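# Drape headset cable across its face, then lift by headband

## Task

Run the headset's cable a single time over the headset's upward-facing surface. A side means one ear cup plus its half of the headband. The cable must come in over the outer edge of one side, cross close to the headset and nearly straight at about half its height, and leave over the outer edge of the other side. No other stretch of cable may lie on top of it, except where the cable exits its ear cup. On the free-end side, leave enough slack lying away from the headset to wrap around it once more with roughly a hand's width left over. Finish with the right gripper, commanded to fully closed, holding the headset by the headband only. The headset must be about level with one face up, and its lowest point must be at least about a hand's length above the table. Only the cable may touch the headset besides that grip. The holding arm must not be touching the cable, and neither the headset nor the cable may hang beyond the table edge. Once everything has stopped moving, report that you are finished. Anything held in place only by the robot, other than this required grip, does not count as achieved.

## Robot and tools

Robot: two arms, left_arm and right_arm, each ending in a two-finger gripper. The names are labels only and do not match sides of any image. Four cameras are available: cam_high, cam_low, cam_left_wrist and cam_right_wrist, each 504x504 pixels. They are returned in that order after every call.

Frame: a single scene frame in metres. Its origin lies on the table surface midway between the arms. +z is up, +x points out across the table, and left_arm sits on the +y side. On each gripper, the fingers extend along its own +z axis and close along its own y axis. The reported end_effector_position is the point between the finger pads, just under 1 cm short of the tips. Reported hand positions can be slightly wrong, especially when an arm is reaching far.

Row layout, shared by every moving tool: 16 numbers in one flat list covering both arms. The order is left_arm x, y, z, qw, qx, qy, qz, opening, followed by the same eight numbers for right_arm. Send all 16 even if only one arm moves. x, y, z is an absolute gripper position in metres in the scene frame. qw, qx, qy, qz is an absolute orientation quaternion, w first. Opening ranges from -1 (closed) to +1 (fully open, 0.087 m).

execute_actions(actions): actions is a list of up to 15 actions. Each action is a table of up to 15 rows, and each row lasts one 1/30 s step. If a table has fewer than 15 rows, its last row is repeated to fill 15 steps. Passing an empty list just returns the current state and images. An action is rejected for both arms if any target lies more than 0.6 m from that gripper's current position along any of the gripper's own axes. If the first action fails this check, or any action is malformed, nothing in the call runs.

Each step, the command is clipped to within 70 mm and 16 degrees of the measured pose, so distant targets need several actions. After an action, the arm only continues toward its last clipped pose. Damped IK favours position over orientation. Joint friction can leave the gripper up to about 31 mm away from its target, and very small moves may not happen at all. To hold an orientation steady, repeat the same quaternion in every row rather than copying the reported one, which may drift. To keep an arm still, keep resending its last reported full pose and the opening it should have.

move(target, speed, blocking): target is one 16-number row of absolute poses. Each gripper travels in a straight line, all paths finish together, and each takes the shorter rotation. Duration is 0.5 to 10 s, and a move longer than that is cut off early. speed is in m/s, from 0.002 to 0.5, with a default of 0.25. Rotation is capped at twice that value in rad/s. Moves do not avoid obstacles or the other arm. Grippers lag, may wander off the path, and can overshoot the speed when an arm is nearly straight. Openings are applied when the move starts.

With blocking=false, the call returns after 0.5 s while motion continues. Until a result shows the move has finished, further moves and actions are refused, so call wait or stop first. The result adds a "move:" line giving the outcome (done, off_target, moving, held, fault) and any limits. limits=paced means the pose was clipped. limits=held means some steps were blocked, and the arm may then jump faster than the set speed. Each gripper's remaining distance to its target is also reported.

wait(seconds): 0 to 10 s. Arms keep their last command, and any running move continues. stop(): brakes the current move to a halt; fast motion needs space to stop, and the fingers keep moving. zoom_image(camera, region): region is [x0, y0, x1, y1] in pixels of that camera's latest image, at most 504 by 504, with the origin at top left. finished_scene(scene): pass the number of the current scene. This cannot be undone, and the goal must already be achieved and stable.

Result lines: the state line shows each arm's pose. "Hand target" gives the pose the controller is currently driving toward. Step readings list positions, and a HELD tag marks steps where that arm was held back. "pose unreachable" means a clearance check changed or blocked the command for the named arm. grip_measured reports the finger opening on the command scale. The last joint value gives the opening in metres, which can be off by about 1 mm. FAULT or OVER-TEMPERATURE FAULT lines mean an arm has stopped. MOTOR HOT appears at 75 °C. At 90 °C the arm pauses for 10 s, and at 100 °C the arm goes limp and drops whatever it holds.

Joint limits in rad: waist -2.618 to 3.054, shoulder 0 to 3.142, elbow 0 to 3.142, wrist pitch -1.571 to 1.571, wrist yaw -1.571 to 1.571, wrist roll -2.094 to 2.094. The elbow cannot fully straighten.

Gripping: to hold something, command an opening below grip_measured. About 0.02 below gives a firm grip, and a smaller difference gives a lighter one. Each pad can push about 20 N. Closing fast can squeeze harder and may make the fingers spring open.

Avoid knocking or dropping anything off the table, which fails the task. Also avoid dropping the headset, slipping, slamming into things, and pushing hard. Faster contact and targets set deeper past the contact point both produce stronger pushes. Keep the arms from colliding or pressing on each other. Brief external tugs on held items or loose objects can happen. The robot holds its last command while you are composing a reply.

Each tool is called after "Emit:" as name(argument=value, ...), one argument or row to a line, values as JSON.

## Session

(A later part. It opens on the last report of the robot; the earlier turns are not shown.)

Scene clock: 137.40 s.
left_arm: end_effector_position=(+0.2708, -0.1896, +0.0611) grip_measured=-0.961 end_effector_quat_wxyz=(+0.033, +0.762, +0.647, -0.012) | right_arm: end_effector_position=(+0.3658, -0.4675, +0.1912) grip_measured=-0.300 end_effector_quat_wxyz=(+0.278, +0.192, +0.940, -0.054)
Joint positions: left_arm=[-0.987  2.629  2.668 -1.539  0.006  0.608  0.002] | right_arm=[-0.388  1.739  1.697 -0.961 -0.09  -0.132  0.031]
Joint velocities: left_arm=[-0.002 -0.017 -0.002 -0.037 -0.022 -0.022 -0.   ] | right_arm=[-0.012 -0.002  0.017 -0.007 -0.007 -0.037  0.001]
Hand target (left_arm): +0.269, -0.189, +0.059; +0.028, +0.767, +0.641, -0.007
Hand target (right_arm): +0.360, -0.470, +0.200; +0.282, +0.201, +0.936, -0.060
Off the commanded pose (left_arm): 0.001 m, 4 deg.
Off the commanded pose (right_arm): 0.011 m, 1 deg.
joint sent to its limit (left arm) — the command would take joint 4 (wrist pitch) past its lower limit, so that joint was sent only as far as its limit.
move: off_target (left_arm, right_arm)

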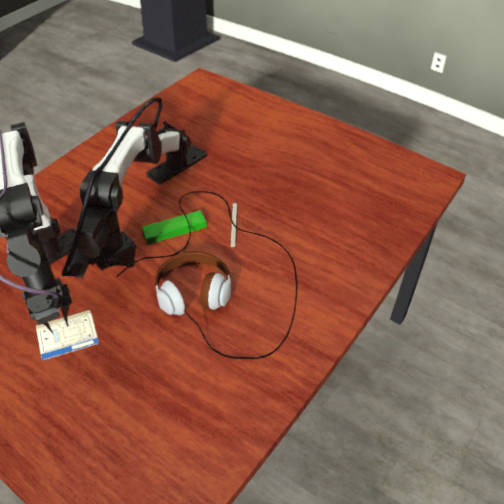

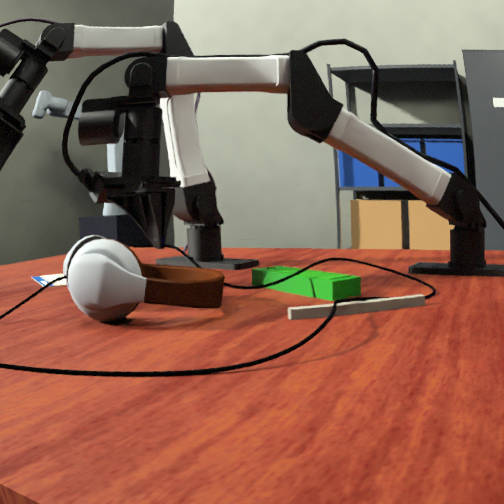

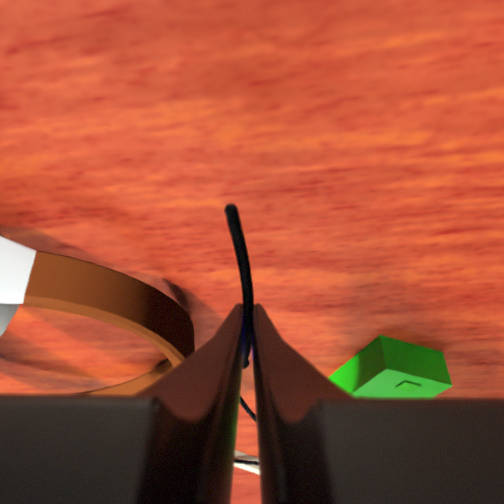

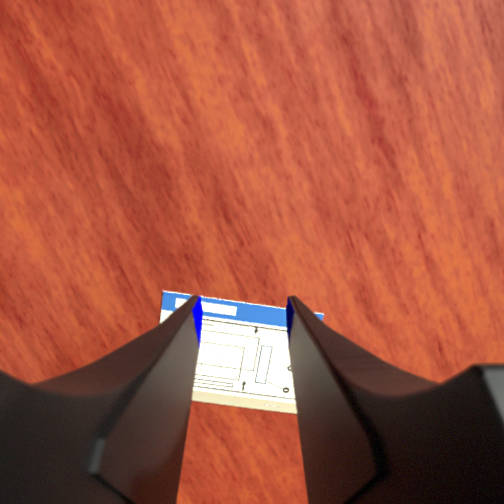

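Emit:
move(
  target=[0.27,-0.19,0.012,0.03,0.766,0.643,-0.01,-0.98, 0.36,-0.47,0.2,0.28,0.2,0.93,-0.06,-0.3],
  speed=0.1,
)

Emit:
execute_actions(
  actions=[
    [[0.27,-0.19,0.012,0.03,0.766,0.643,-0.01,-0.8, 0.36,-0.47,0.2,0.28,0.2,0.93,-0.06,-0.3],[0.27,-0.19,0.012,0.03,0.766,0.643,-0.01,-0.6, 0.36,-0.47,0.2,0.28,0.2,0.93,-0.06,-0.3],[0.27,-0.19,0.012,0.03,0.766,0.643,-0.01,-0.4, 0.36,-0.47,0.2,0.28,0.2,0.93,-0.06,-0.3]],
  ],
)

Emit:
move(
  target=[0.27,-0.12,0.12,0.0,0.766,0.643,0,-0.4, 0.36,-0.47,0.2,0.28,0.2,0.93,-0.06,-0.3],
  speed=0.25,
)

Scene clock: 139.10 s.
left_arm: end_effector_position=(+0.2703, -0.1883, +0.0107) grip_measured=-0.961 end_effector_quat_wxyz=(+0.024, +0.763, +0.646, -0.009) | right_arm: end_effector_position=(+0.3658, -0.4675, +0.1912) grip_measured=-0.300 end_effector_quat_wxyz=(+0.278, +0.192, +0.940, -0.054)
Joint positions: left_arm=[-0.987  2.584  2.377 -1.313  0.006  0.61   0.002] | right_arm=[-0.388  1.739  1.697 -0.961 -0.09  -0.132  0.031]
Joint velocities: left_arm=[ 0.007  0.002  0.002  0.007 -0.081 -0.037  0.   ] | right_arm=[-0.017  0.007  0.007 -0.022  0.022 -0.022  0.001]
Hand target (left_arm): +0.270, -0.190, +0.012; +0.029, +0.765, +0.643, -0.010
Hand target (right_arm): +0.360, -0.470, +0.200; +0.282, +0.201, +0.936, -0.060
Off the commanded pose (left_arm): 0.002 m, 1 deg.
Off the commanded pose (right_arm): 0.011 m, 1 deg.
move: off_target (right_arm)

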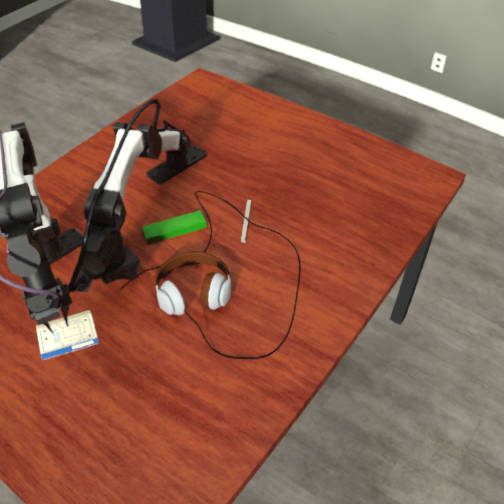

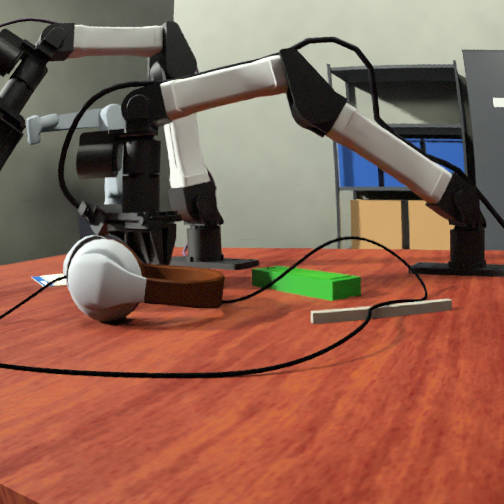

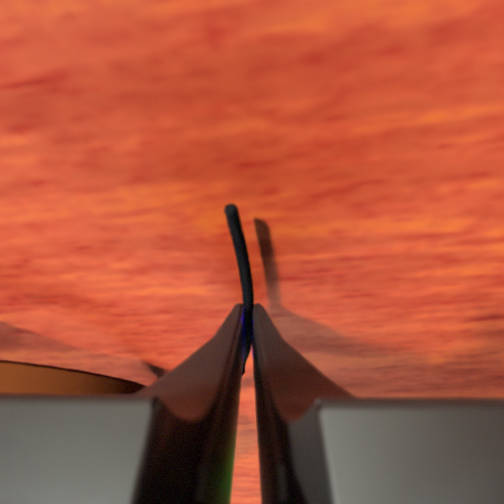

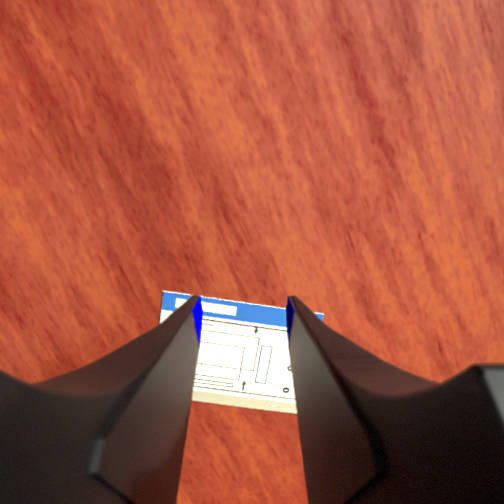

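Scene clock: 139.60 s.
left_arm: end_effector_position=(+0.2704, -0.1884, +0.0107) grip_measured=-0.400 end_effector_quat_wxyz=(+0.024, +0.763, +0.646, -0.009) | right_arm: end_effector_position=(+0.3658, -0.4675, +0.1912) grip_measured=-0.300 end_effector_quat_wxyz=(+0.278, +0.192, +0.940, -0.054)
Joint positions: left_arm=[-0.987  2.584  2.377 -1.313  0.006  0.61   0.026] | right_arm=[-0.388  1.739  1.697 -0.961 -0.09  -0.132  0.031]
Joint velocities: left_arm=[-0.002 -0.017 -0.012 -0.037 -0.022 -0.125 -0.   ] | right_arm=[-0.017 -0.002 -0.002 -0.022 -0.051 -0.081 -0.001]
Hand target (left_arm): +0.270, -0.190, +0.012; +0.030, +0.766, +0.643, -0.010
Hand target (right_arm): +0.360, -0.470, +0.200; +0.282, +0.201, +0.936, -0.060
Off the commanded pose (left_arm): 0.002 m, 1 deg.
Off the commanded pose (right_arm): 0.011 m, 1 deg.
Step readings (end_effector_position):
0: left_arm (+0.2703, -0.1883, +0.0107) | right_arm (+0.3658, -0.4675, +0.1912)
1: left_arm (+0.2704, -0.1884, +0.0107) | right_arm (+0.3658, -0.4675, +0.1912)
2: left_arm (+0.2704, -0.1884, +0.0107) | right_arm (+0.3658, -0.4675, +0.1912)
4: left_arm (+0.2704, -0.1884, +0.0107) | right_arm (+0.3658, -0.4675, +0.1912)
8: left_arm (+0.2704, -0.1884, +0.0107) | right_arm (+0.3658, -0.4675, +0.1912)
15: end_effector_position above

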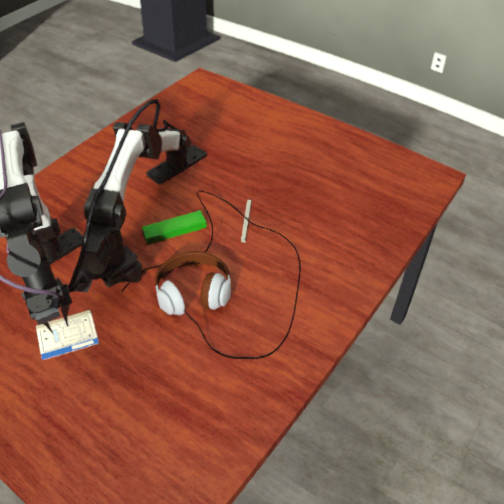

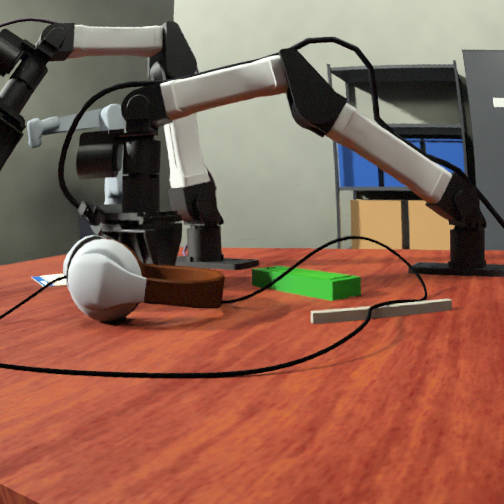

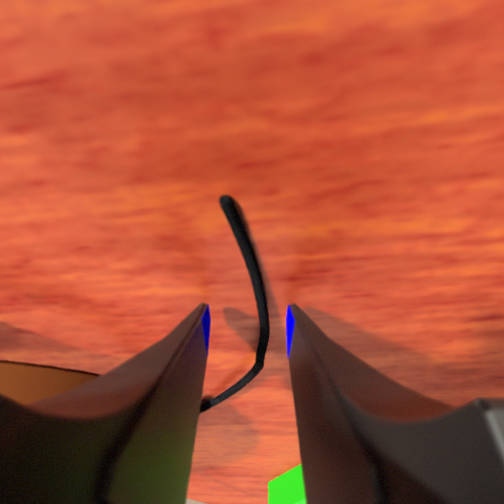

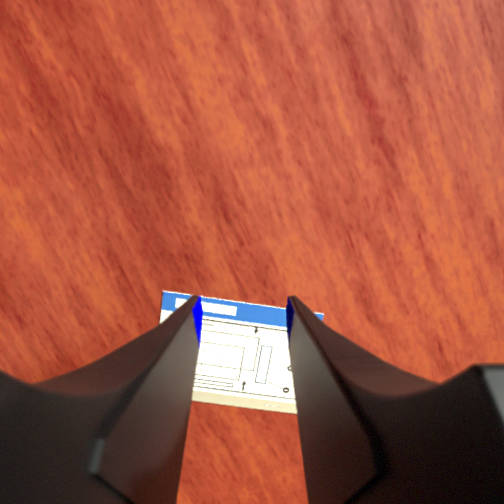

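Scene clock: 140.77 s.
left_arm: end_effector_position=(+0.2711, -0.1313, +0.1246) grip_measured=-0.400 end_effector_quat_wxyz=(+0.032, +0.766, +0.642, -0.009) | right_arm: end_effector_position=(+0.3658, -0.4675, +0.1912) grip_measured=-0.300 end_effector_quat_wxyz=(+0.278, +0.192, +0.940, -0.054)
Joint positions: left_arm=[-0.933  2.312  2.344 -1.535  0.005  0.673  0.026] | right_arm=[-0.388  1.739  1.697 -0.961 -0.09  -0.132  0.031]
Joint velocities: left_arm=[ 0.002  0.012 -0.017  0.007  0.007  0.022 -0.   ] | right_arm=[-0.012  0.002 -0.012 -0.007  0.022 -0.066  0.001]
Hand target (left_arm): +0.270, -0.121, +0.121; +0.013, +0.766, +0.642, -0.002
Hand target (right_arm): +0.360, -0.470, +0.200; +0.282, +0.201, +0.936, -0.060
Off the commanded pose (left_arm): 0.012 m, 4 deg.
Off the commanded pose (right_arm): 0.011 m, 1 deg.
joint sent to its limit (left arm) — the command would take joint 4 (wrist pitch) past its lower limit, so that joint was sent only as far as its limit.
move: off_target (left_arm, right_arm)

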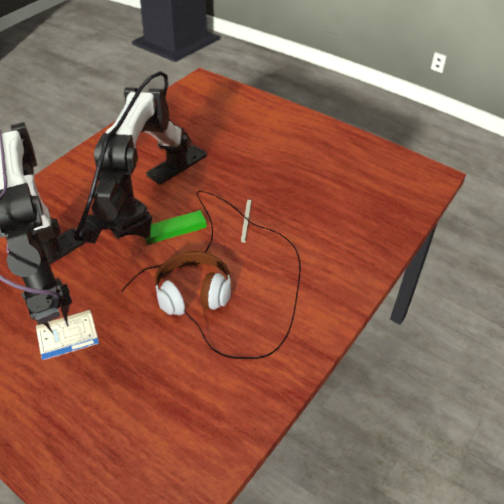

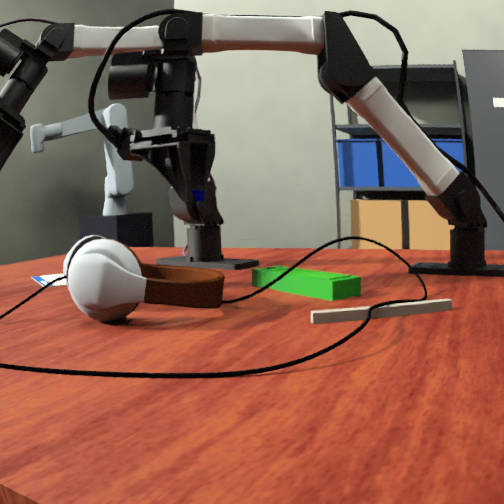

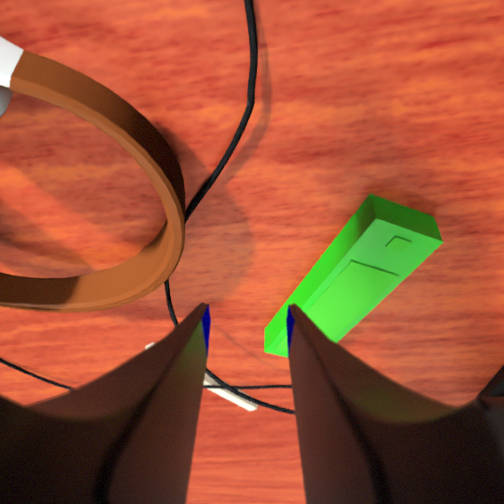

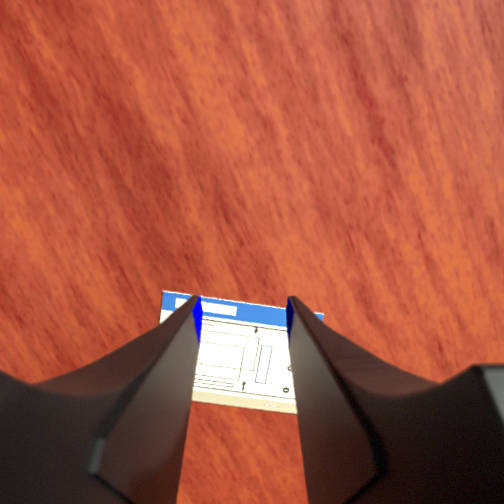

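Emit:
zoom_image(
  camera="cam_high",
  region=[100,170,320,370],
)

Region (100, 170, 320, 370) of cam_high's 504x504 image, scaled by 2.291, with more detail than that image has; it fills the top 458 rows of this view, and the rest is white.

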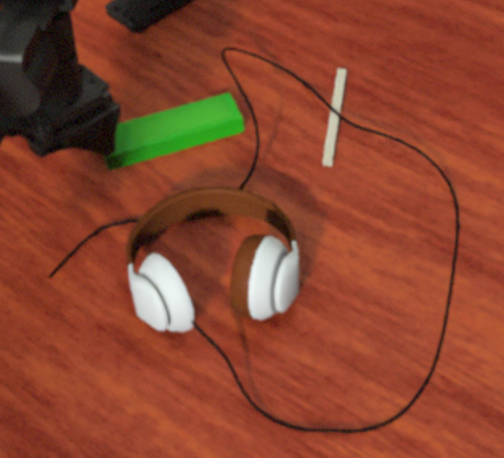

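Emit:
move(
  target=[0.355,0.04,0.13,0,-0.537,0.843,0,-0.3, 0.27,-0.205,0.09,0,0.737,0.676,0,-0.3],
  speed=0.45,
)

Scene clock: 149.13 s.
left_arm: end_effector_position=(+0.3555, +0.0412, +0.1307) grip_measured=-0.300 end_effector_quat_wxyz=(-0.001, -0.531, +0.848, +0.006) | right_arm: end_effector_position=(+0.2750, -0.2101, +0.0946) grip_measured=-0.300 end_effector_quat_wxyz=(+0.009, +0.738, +0.674, -0.004)
Joint positions: left_arm=[-0.297  1.93   1.768 -1.42  -0.006 -1.555  0.031] | right_arm=[ 0.209  1.522  1.153 -1.196  0.018  1.698  0.031]
Joint velocities: left_arm=[-0.002 -0.007 -0.007 -0.007  0.051  0.037  0.001] | right_arm=[ 0.002 -0.012  0.002 -0.007  0.037  0.022  0.   ]
Hand target (left_arm): +0.356, +0.042, +0.132; +0.001, -0.538, +0.843, -0.002
Hand target (right_arm): +0.267, -0.205, +0.093; +0.001, +0.738, +0.674, -0.006
Off the commanded pose (left_arm): 0.001 m, 1 deg.
Off the commanded pose (right_arm): 0.008 m, 1 deg.
move: done

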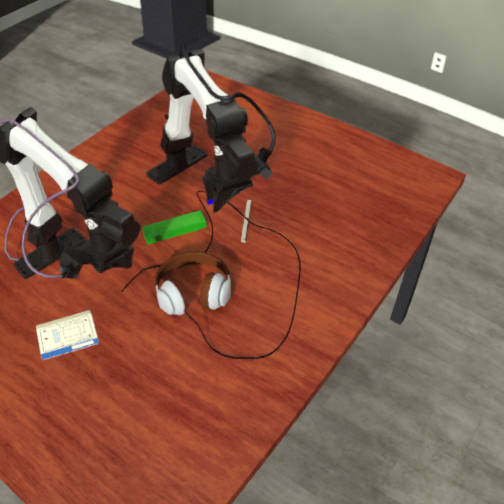

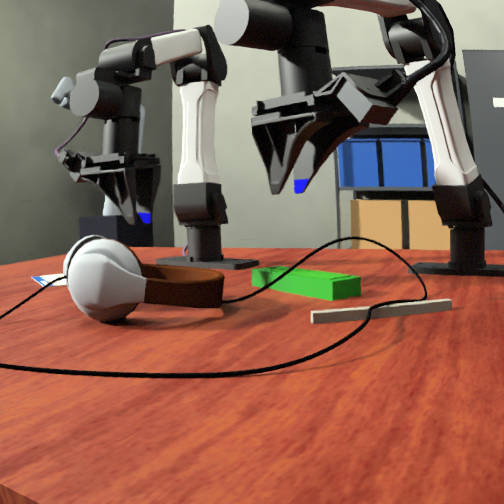

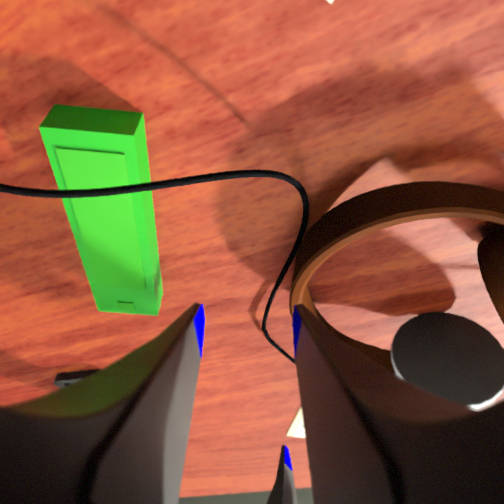

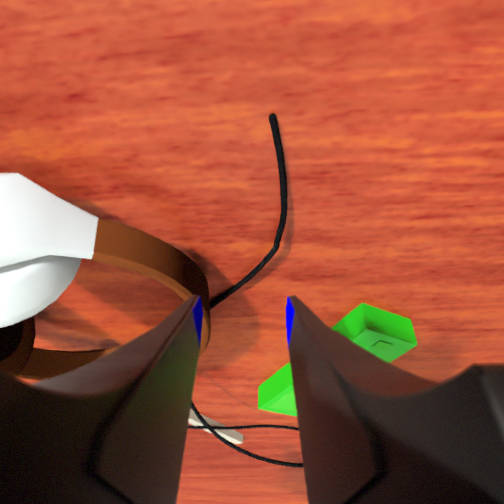

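Emit:
move(
  target=[0.355,0.04,0.13,0,-0.537,0.843,0,-0.3, 0.256,-0.187,0.025,0,0.737,0.676,0,-0.3],
  speed=0.15,
)

Scene clock: 152.37 s.
left_arm: end_effector_position=(+0.3560, +0.0409, +0.1307) grip_measured=-0.300 end_effector_quat_wxyz=(-0.000, -0.535, +0.845, +0.006) | right_arm: end_effector_position=(+0.2569, -0.1922, +0.0318) grip_measured=-0.300 end_effector_quat_wxyz=(+0.006, +0.738, +0.675, -0.001)
Joint positions: left_arm=[-0.297  1.93   1.768 -1.42  -0.006 -1.564  0.031] | right_arm=[ 0.281  1.522  0.894 -0.938  0.011  1.767  0.031]
Joint velocities: left_arm=[-0.007 -0.007  0.012  0.007 -0.037  0.022 -0.   ] | right_arm=[ 0.007 -0.027 -0.017 -0.051  0.037 -0.022 -0.001]
Hand target (left_arm): +0.355, +0.040, +0.130; -0.000, -0.537, +0.844, +0.000
Hand target (right_arm): +0.254, -0.188, +0.026; +0.001, +0.737, +0.676, -0.001
Off the commanded pose (left_arm): 0.002 m, 1 deg.
Off the commanded pose (right_arm): 0.009 m, 1 deg.
move: done

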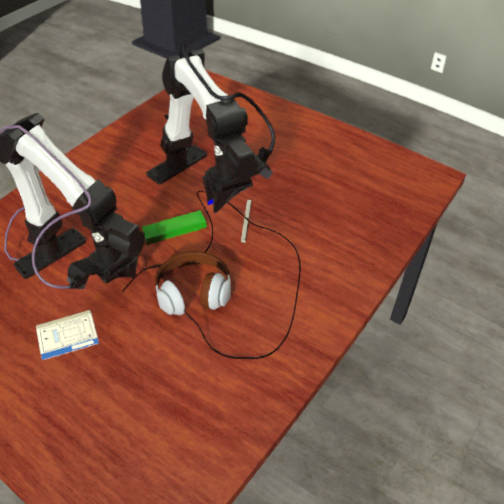

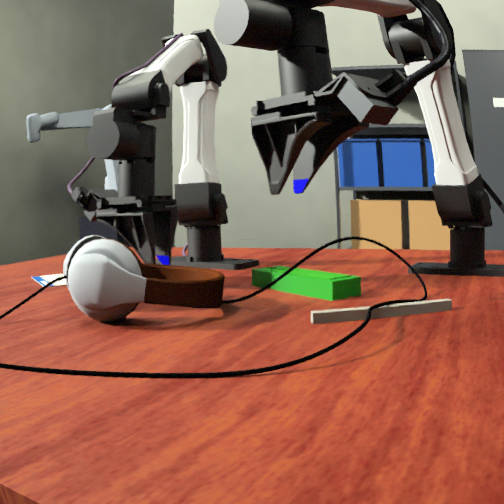

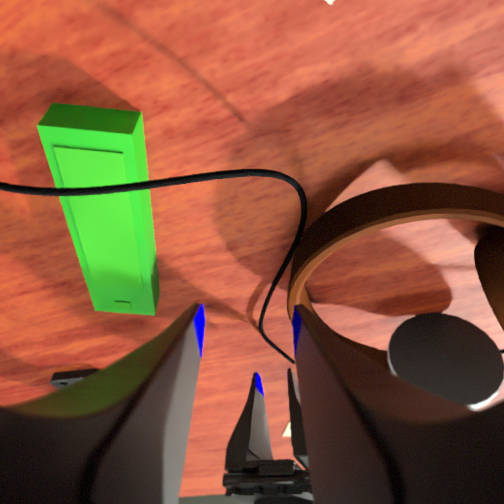

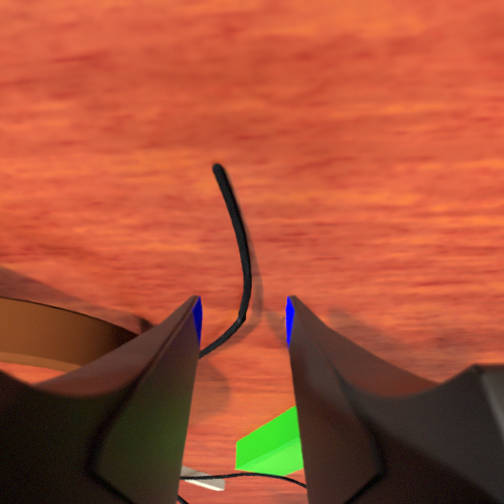

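Emit:
move(
  target=[0.355,0.04,0.13,0,-0.537,0.843,0,-0.3, 0.256,-0.187,-0.002,0,0.737,0.676,0,-0.3],
  speed=0.05,
)

Emit:
execute_actions(
  actions=[
    [[0.355,0.04,0.13,0,-0.537,0.843,0,-0.3, 0.256,-0.187,-0.002,0,0.737,0.676,0,-0.4],[0.355,0.04,0.13,0,-0.537,0.843,0,-0.3, 0.256,-0.187,-0.002,0,0.737,0.676,0,-0.5],[0.355,0.04,0.13,0,-0.537,0.843,0,-0.3, 0.256,-0.187,-0.002,0,0.737,0.676,0,-0.6],[0.355,0.04,0.13,0,-0.537,0.843,0,-0.3, 0.256,-0.187,-0.002,0,0.737,0.676,0,-0.7],[0.355,0.04,0.13,0,-0.537,0.843,0,-0.3, 0.256,-0.187,-0.002,0,0.737,0.676,0,-0.78],[0.355,0.04,0.13,0,-0.537,0.843,0,-0.3, 0.256,-0.187,-0.002,0,0.737,0.676,0,-0.84],[0.355,0.04,0.13,0,-0.537,0.843,0,-0.3, 0.256,-0.187,-0.002,0,0.737,0.676,0,-0.88],[0.355,0.04,0.13,0,-0.537,0.843,0,-0.3, 0.256,-0.187,-0.002,0,0.737,0.676,0,-0.91],[0.355,0.04,0.13,0,-0.537,0.843,0,-0.3, 0.256,-0.187,-0.002,0,0.737,0.676,0,-0.93],[0.355,0.04,0.13,0,-0.537,0.843,0,-0.3, 0.256,-0.187,-0.002,0,0.737,0.676,0,-0.95],[0.355,0.04,0.13,0,-0.537,0.843,0,-0.3, 0.256,-0.187,-0.002,0,0.737,0.676,0,-0.96],[0.355,0.04,0.13,0,-0.537,0.843,0,-0.3, 0.256,-0.187,-0.002,0,0.737,0.676,0,-0.975]],
  ],
)

Scene clock: 154.23 s.
left_arm: end_effector_position=(+0.3560, +0.0409, +0.1307) grip_measured=-0.300 end_effector_quat_wxyz=(-0.000, -0.535, +0.845, +0.006) | right_arm: end_effector_position=(+0.2591, -0.1917, +0.0051) grip_measured=-0.300 end_effector_quat_wxyz=(+0.006, +0.738, +0.675, +0.000)
Joint positions: left_arm=[-0.297  1.93   1.768 -1.42  -0.006 -1.564  0.031] | right_arm=[ 0.281  1.577  0.829 -0.815  0.01   1.767  0.031]
Joint velocities: left_arm=[ 0.002  0.007  0.002 -0.022  0.066 -0.022 -0.   ] | right_arm=[ 0.002 -0.002 -0.027  0.022 -0.007 -0.066 -0.001]
Hand target (left_arm): +0.355, +0.040, +0.130; -0.000, -0.537, +0.844, +0.000
Hand target (right_arm): +0.255, -0.187, -0.001; -0.000, +0.737, +0.676, -0.000
Off the commanded pose (left_arm): 0.002 m, 1 deg.
Off the commanded pose (right_arm): 0.009 m, 1 deg.
move: done

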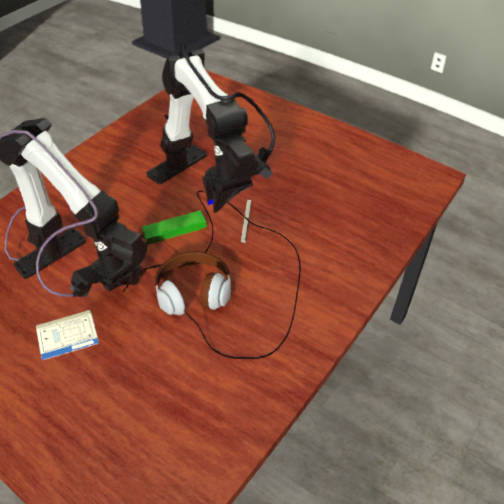

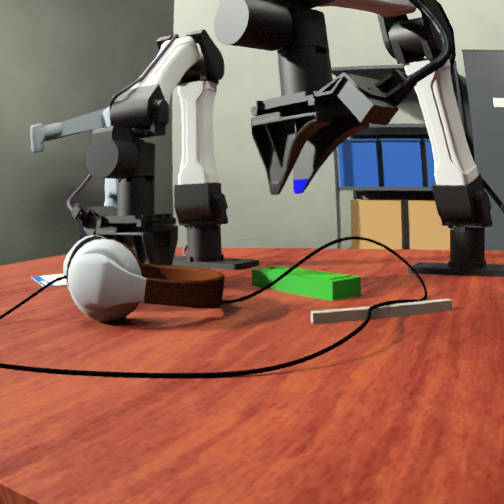

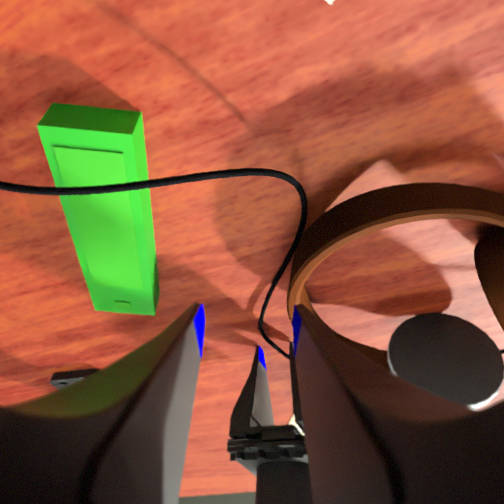

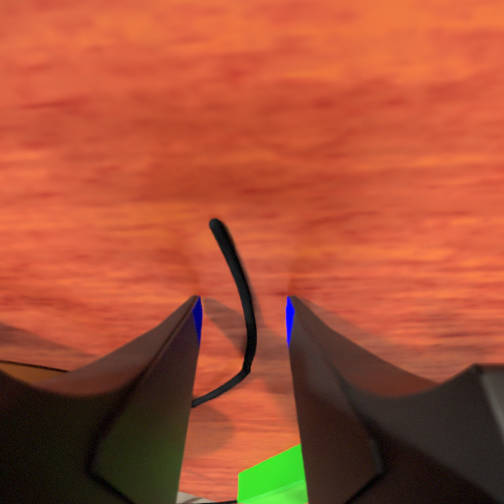

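Scene clock: 154.73 s.
left_arm: end_effector_position=(+0.3560, +0.0409, +0.1307) grip_measured=-0.300 end_effector_quat_wxyz=(-0.000, -0.535, +0.845, +0.006) | right_arm: end_effector_position=(+0.2595, -0.1917, +0.0051) grip_measured=-0.951 end_effector_quat_wxyz=(+0.007, +0.738, +0.675, +0.001)
Joint positions: left_arm=[-0.297  1.93   1.768 -1.42  -0.006 -1.565  0.031] | right_arm=[ 0.281  1.577  0.829 -0.813  0.01   1.767  0.002]
Joint velocities: left_arm=[ 0.012 -0.012 -0.017  0.022 -0.037 -0.007  0.   ] | right_arm=[-0.007 -0.002 -0.002 -0.007  0.037 -0.037 -0.   ]
Hand target (left_arm): +0.355, +0.040, +0.130; -0.000, -0.537, +0.843, +0.000
Hand target (right_arm): +0.256, -0.187, -0.002; -0.000, +0.737, +0.676, -0.000
Off the commanded pose (left_arm): 0.002 m, 1 deg.
Off the commanded pose (right_arm): 0.009 m, 1 deg.
Step readings (end_effector_position):
0: left_arm (+0.3560, +0.0409, +0.1307) | right_arm (+0.2591, -0.1917, +0.0051)
1: left_arm (+0.3560, +0.0409, +0.1307) | right_arm (+0.2592, -0.1917, +0.0051)
2: left_arm (+0.3560, +0.0409, +0.1307) | right_arm (+0.2593, -0.1917, +0.0051)
4: left_arm (+0.3560, +0.0409, +0.1307) | right_arm (+0.2594, -0.1917, +0.0051)
8: left_arm (+0.3560, +0.0409, +0.1307) | right_arm (+0.2595, -0.1917, +0.0051)
15: end_effector_position above

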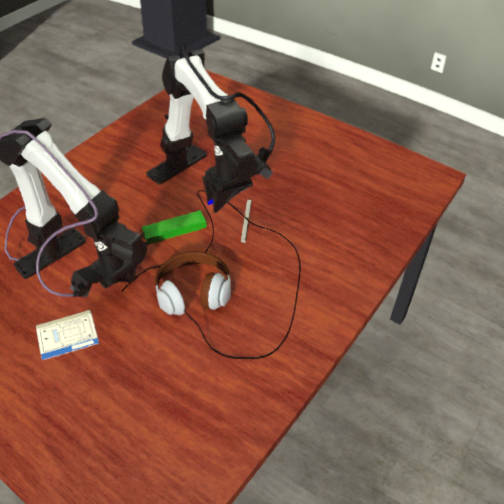

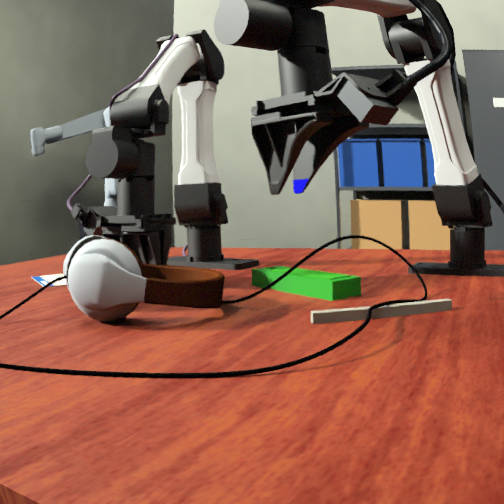

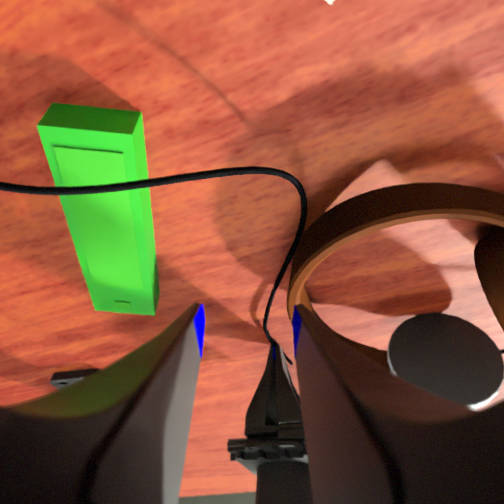

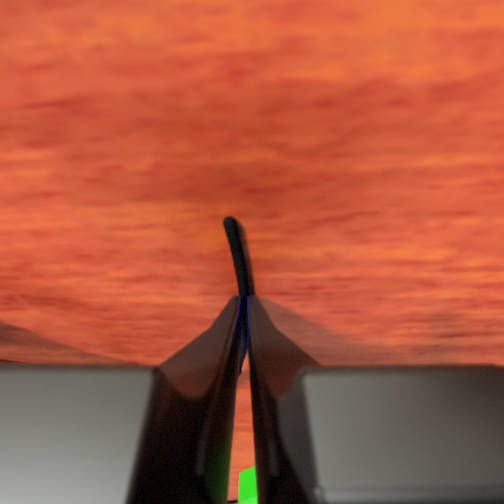

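Emit:
move(
  target=[0.40,0.06,0.14,0,-0.537,0.843,0,-0.3, 0.27,-0.20,0.15,0,0.737,0.676,0,-0.975],
  speed=0.15,
)

Emit:
move(
  target=[0.40,0.06,0.14,0,-0.537,0.843,0,-0.3, 0.33,-0.30,0.15,0,0.737,0.676,0,-0.975],
  speed=0.15,
)

Scene clock: 156.70 s.
left_arm: end_effector_position=(+0.3996, +0.0584, +0.1422) grip_measured=-0.300 end_effector_quat_wxyz=(+0.009, -0.536, +0.844, -0.007) | right_arm: end_effector_position=(+0.2721, -0.1979, +0.1444) grip_measured=-0.951 end_effector_quat_wxyz=(+0.004, +0.736, +0.677, -0.002)
Joint positions: left_arm=[-0.21   2.047  1.981 -1.482 -0.006 -1.482  0.031] | right_arm=[ 0.251  1.513  1.341 -1.397  0.009  1.732  0.002]
Joint velocities: left_arm=[-0.002 -0.002  0.002  0.037 -0.066 -0.037 -0.001] | right_arm=[-0.022 -0.002  0.002 -0.037  0.007 -0.007  0.   ]
Hand target (left_arm): +0.400, +0.061, +0.140; +0.001, -0.537, +0.843, -0.001
Hand target (right_arm): +0.274, -0.199, +0.149; +0.000, +0.737, +0.676, +0.001
Off the commanded pose (left_arm): 0.003 m, 1 deg.
Off the commanded pose (right_arm): 0.006 m, 1 deg.
move: done

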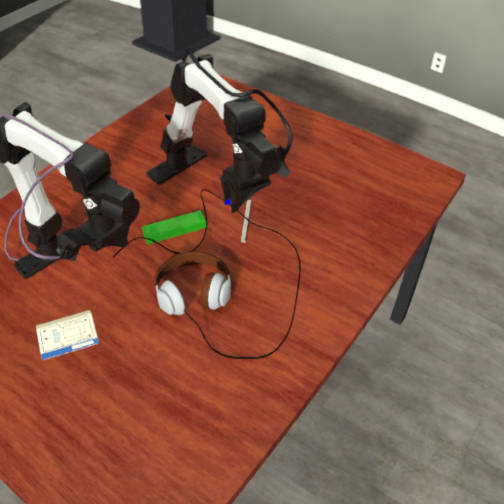

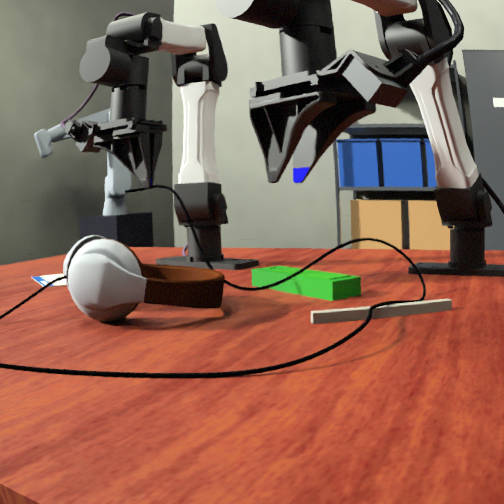

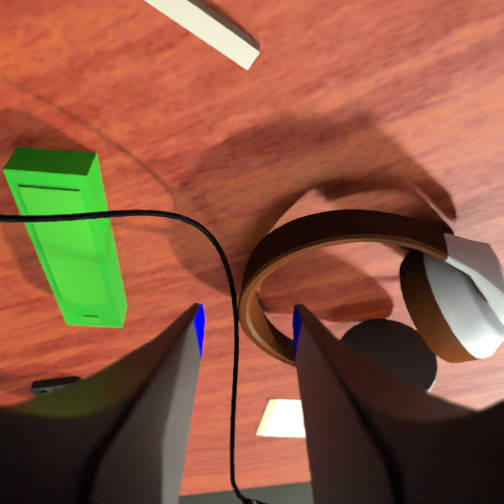

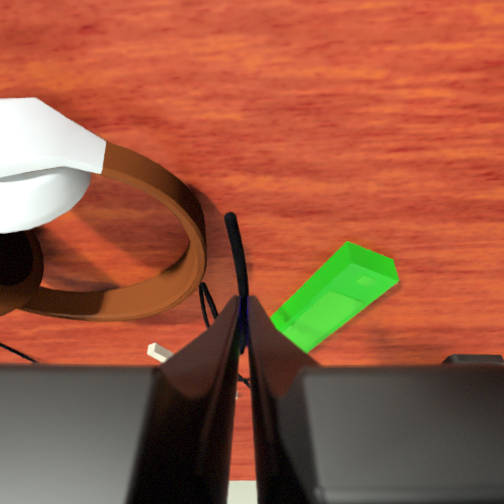

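Scene clock: 158.00 s.
left_arm: end_effector_position=(+0.3987, +0.0588, +0.1422) grip_measured=-0.300 end_effector_quat_wxyz=(+0.008, -0.537, +0.844, -0.006) | right_arm: end_effector_position=(+0.3292, -0.2982, +0.1444) grip_measured=-0.951 end_effector_quat_wxyz=(+0.001, +0.739, +0.674, -0.001)
Joint positions: left_arm=[-0.21   2.047  1.981 -1.486 -0.006 -1.482  0.031] | right_arm=[-0.082  1.768  1.614 -1.415  0.003  1.407  0.002]
Joint velocities: left_arm=[-0.002 -0.002  0.012  0.051 -0.007 -0.037 -0.001] | right_arm=[-0.012 -0.002  0.007  0.037 -0.022  0.022 -0.   ]
Hand target (left_arm): +0.400, +0.060, +0.140; +0.000, -0.537, +0.843, -0.000
Hand target (right_arm): +0.331, -0.299, +0.150; -0.001, +0.737, +0.676, +0.004
Off the commanded pose (left_arm): 0.003 m, 1 deg.
Off the commanded pose (right_arm): 0.006 m, 0 deg.
move: done

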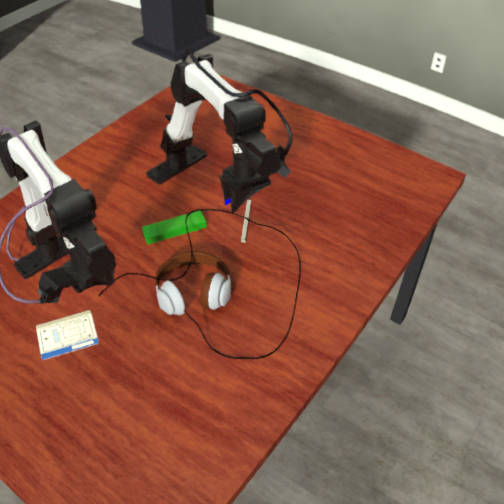

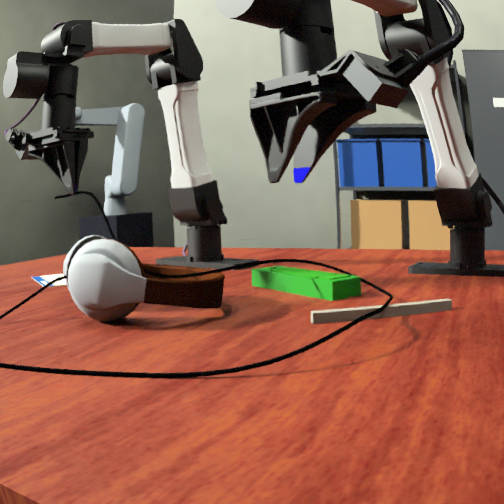

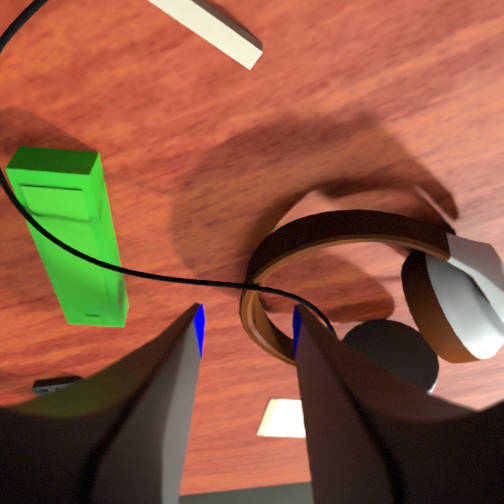

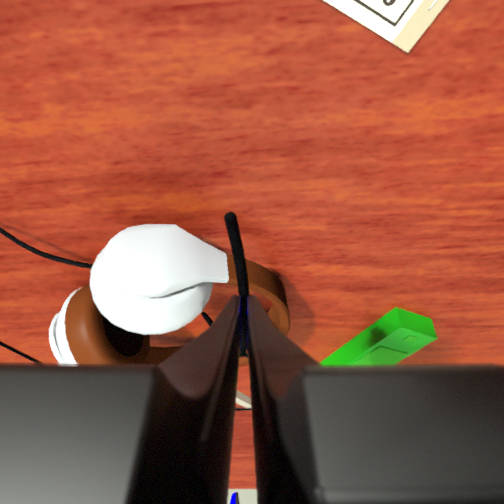

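Emit:
move(
  target=[0.305,-0.06,0.09,0,-0.537,0.843,0,-1, 0.33,-0.30,0.15,0,0.737,0.676,0,-0.975],
  speed=0.2,
)

Scene clock: 161.97 s.
left_arm: end_effector_position=(+0.3046, -0.0611, +0.0920) grip_measured=-1.000 end_effector_quat_wxyz=(-0.001, -0.534, +0.846, +0.007) | right_arm: end_effector_position=(+0.3275, -0.2977, +0.1445) grip_measured=-0.951 end_effector_quat_wxyz=(-0.002, +0.738, +0.675, -0.002)
Joint positions: left_arm=[-0.604  1.989  1.696 -1.292 -0.001 -1.869  0.   ] | right_arm=[-0.082  1.768  1.614 -1.422  0.002  1.404  0.002]
Joint velocities: left_arm=[ 0.002 -0.017 -0.017 -0.007  0.022 -0.139  0.   ] | right_arm=[-0.007 -0.012 -0.022  0.066  0.007 -0.037 -0.001]
Hand target (left_arm): +0.304, -0.062, +0.090; -0.001, -0.537, +0.843, +0.002
Hand target (right_arm): +0.330, -0.300, +0.150; +0.000, +0.737, +0.676, +0.000
Off the commanded pose (left_arm): 0.002 m, 1 deg.
Off the commanded pose (right_arm): 0.006 m, 0 deg.
move: done

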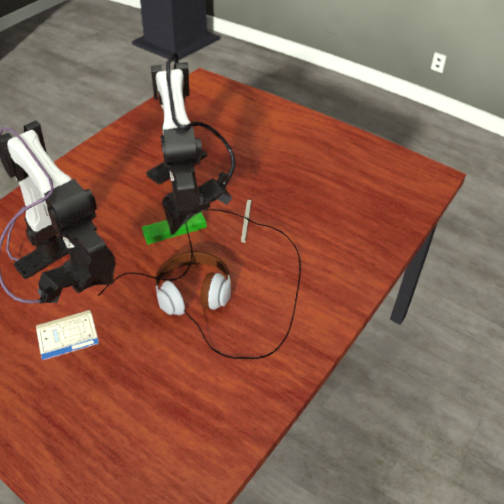

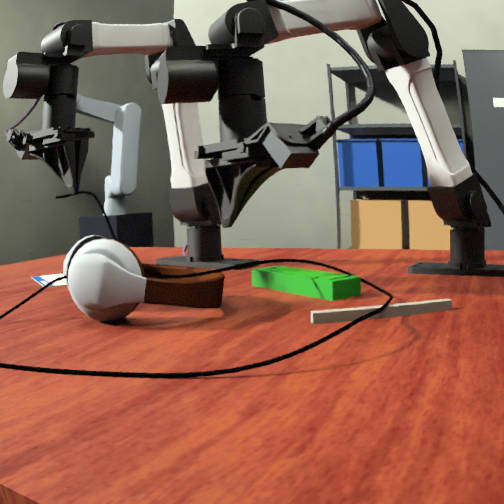

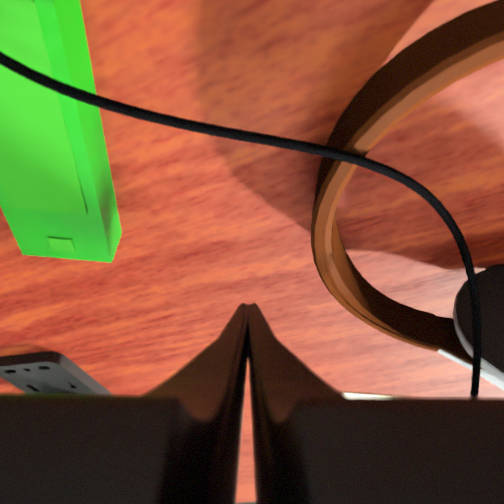

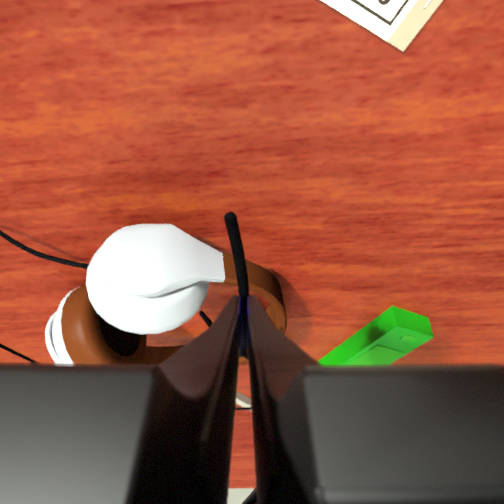

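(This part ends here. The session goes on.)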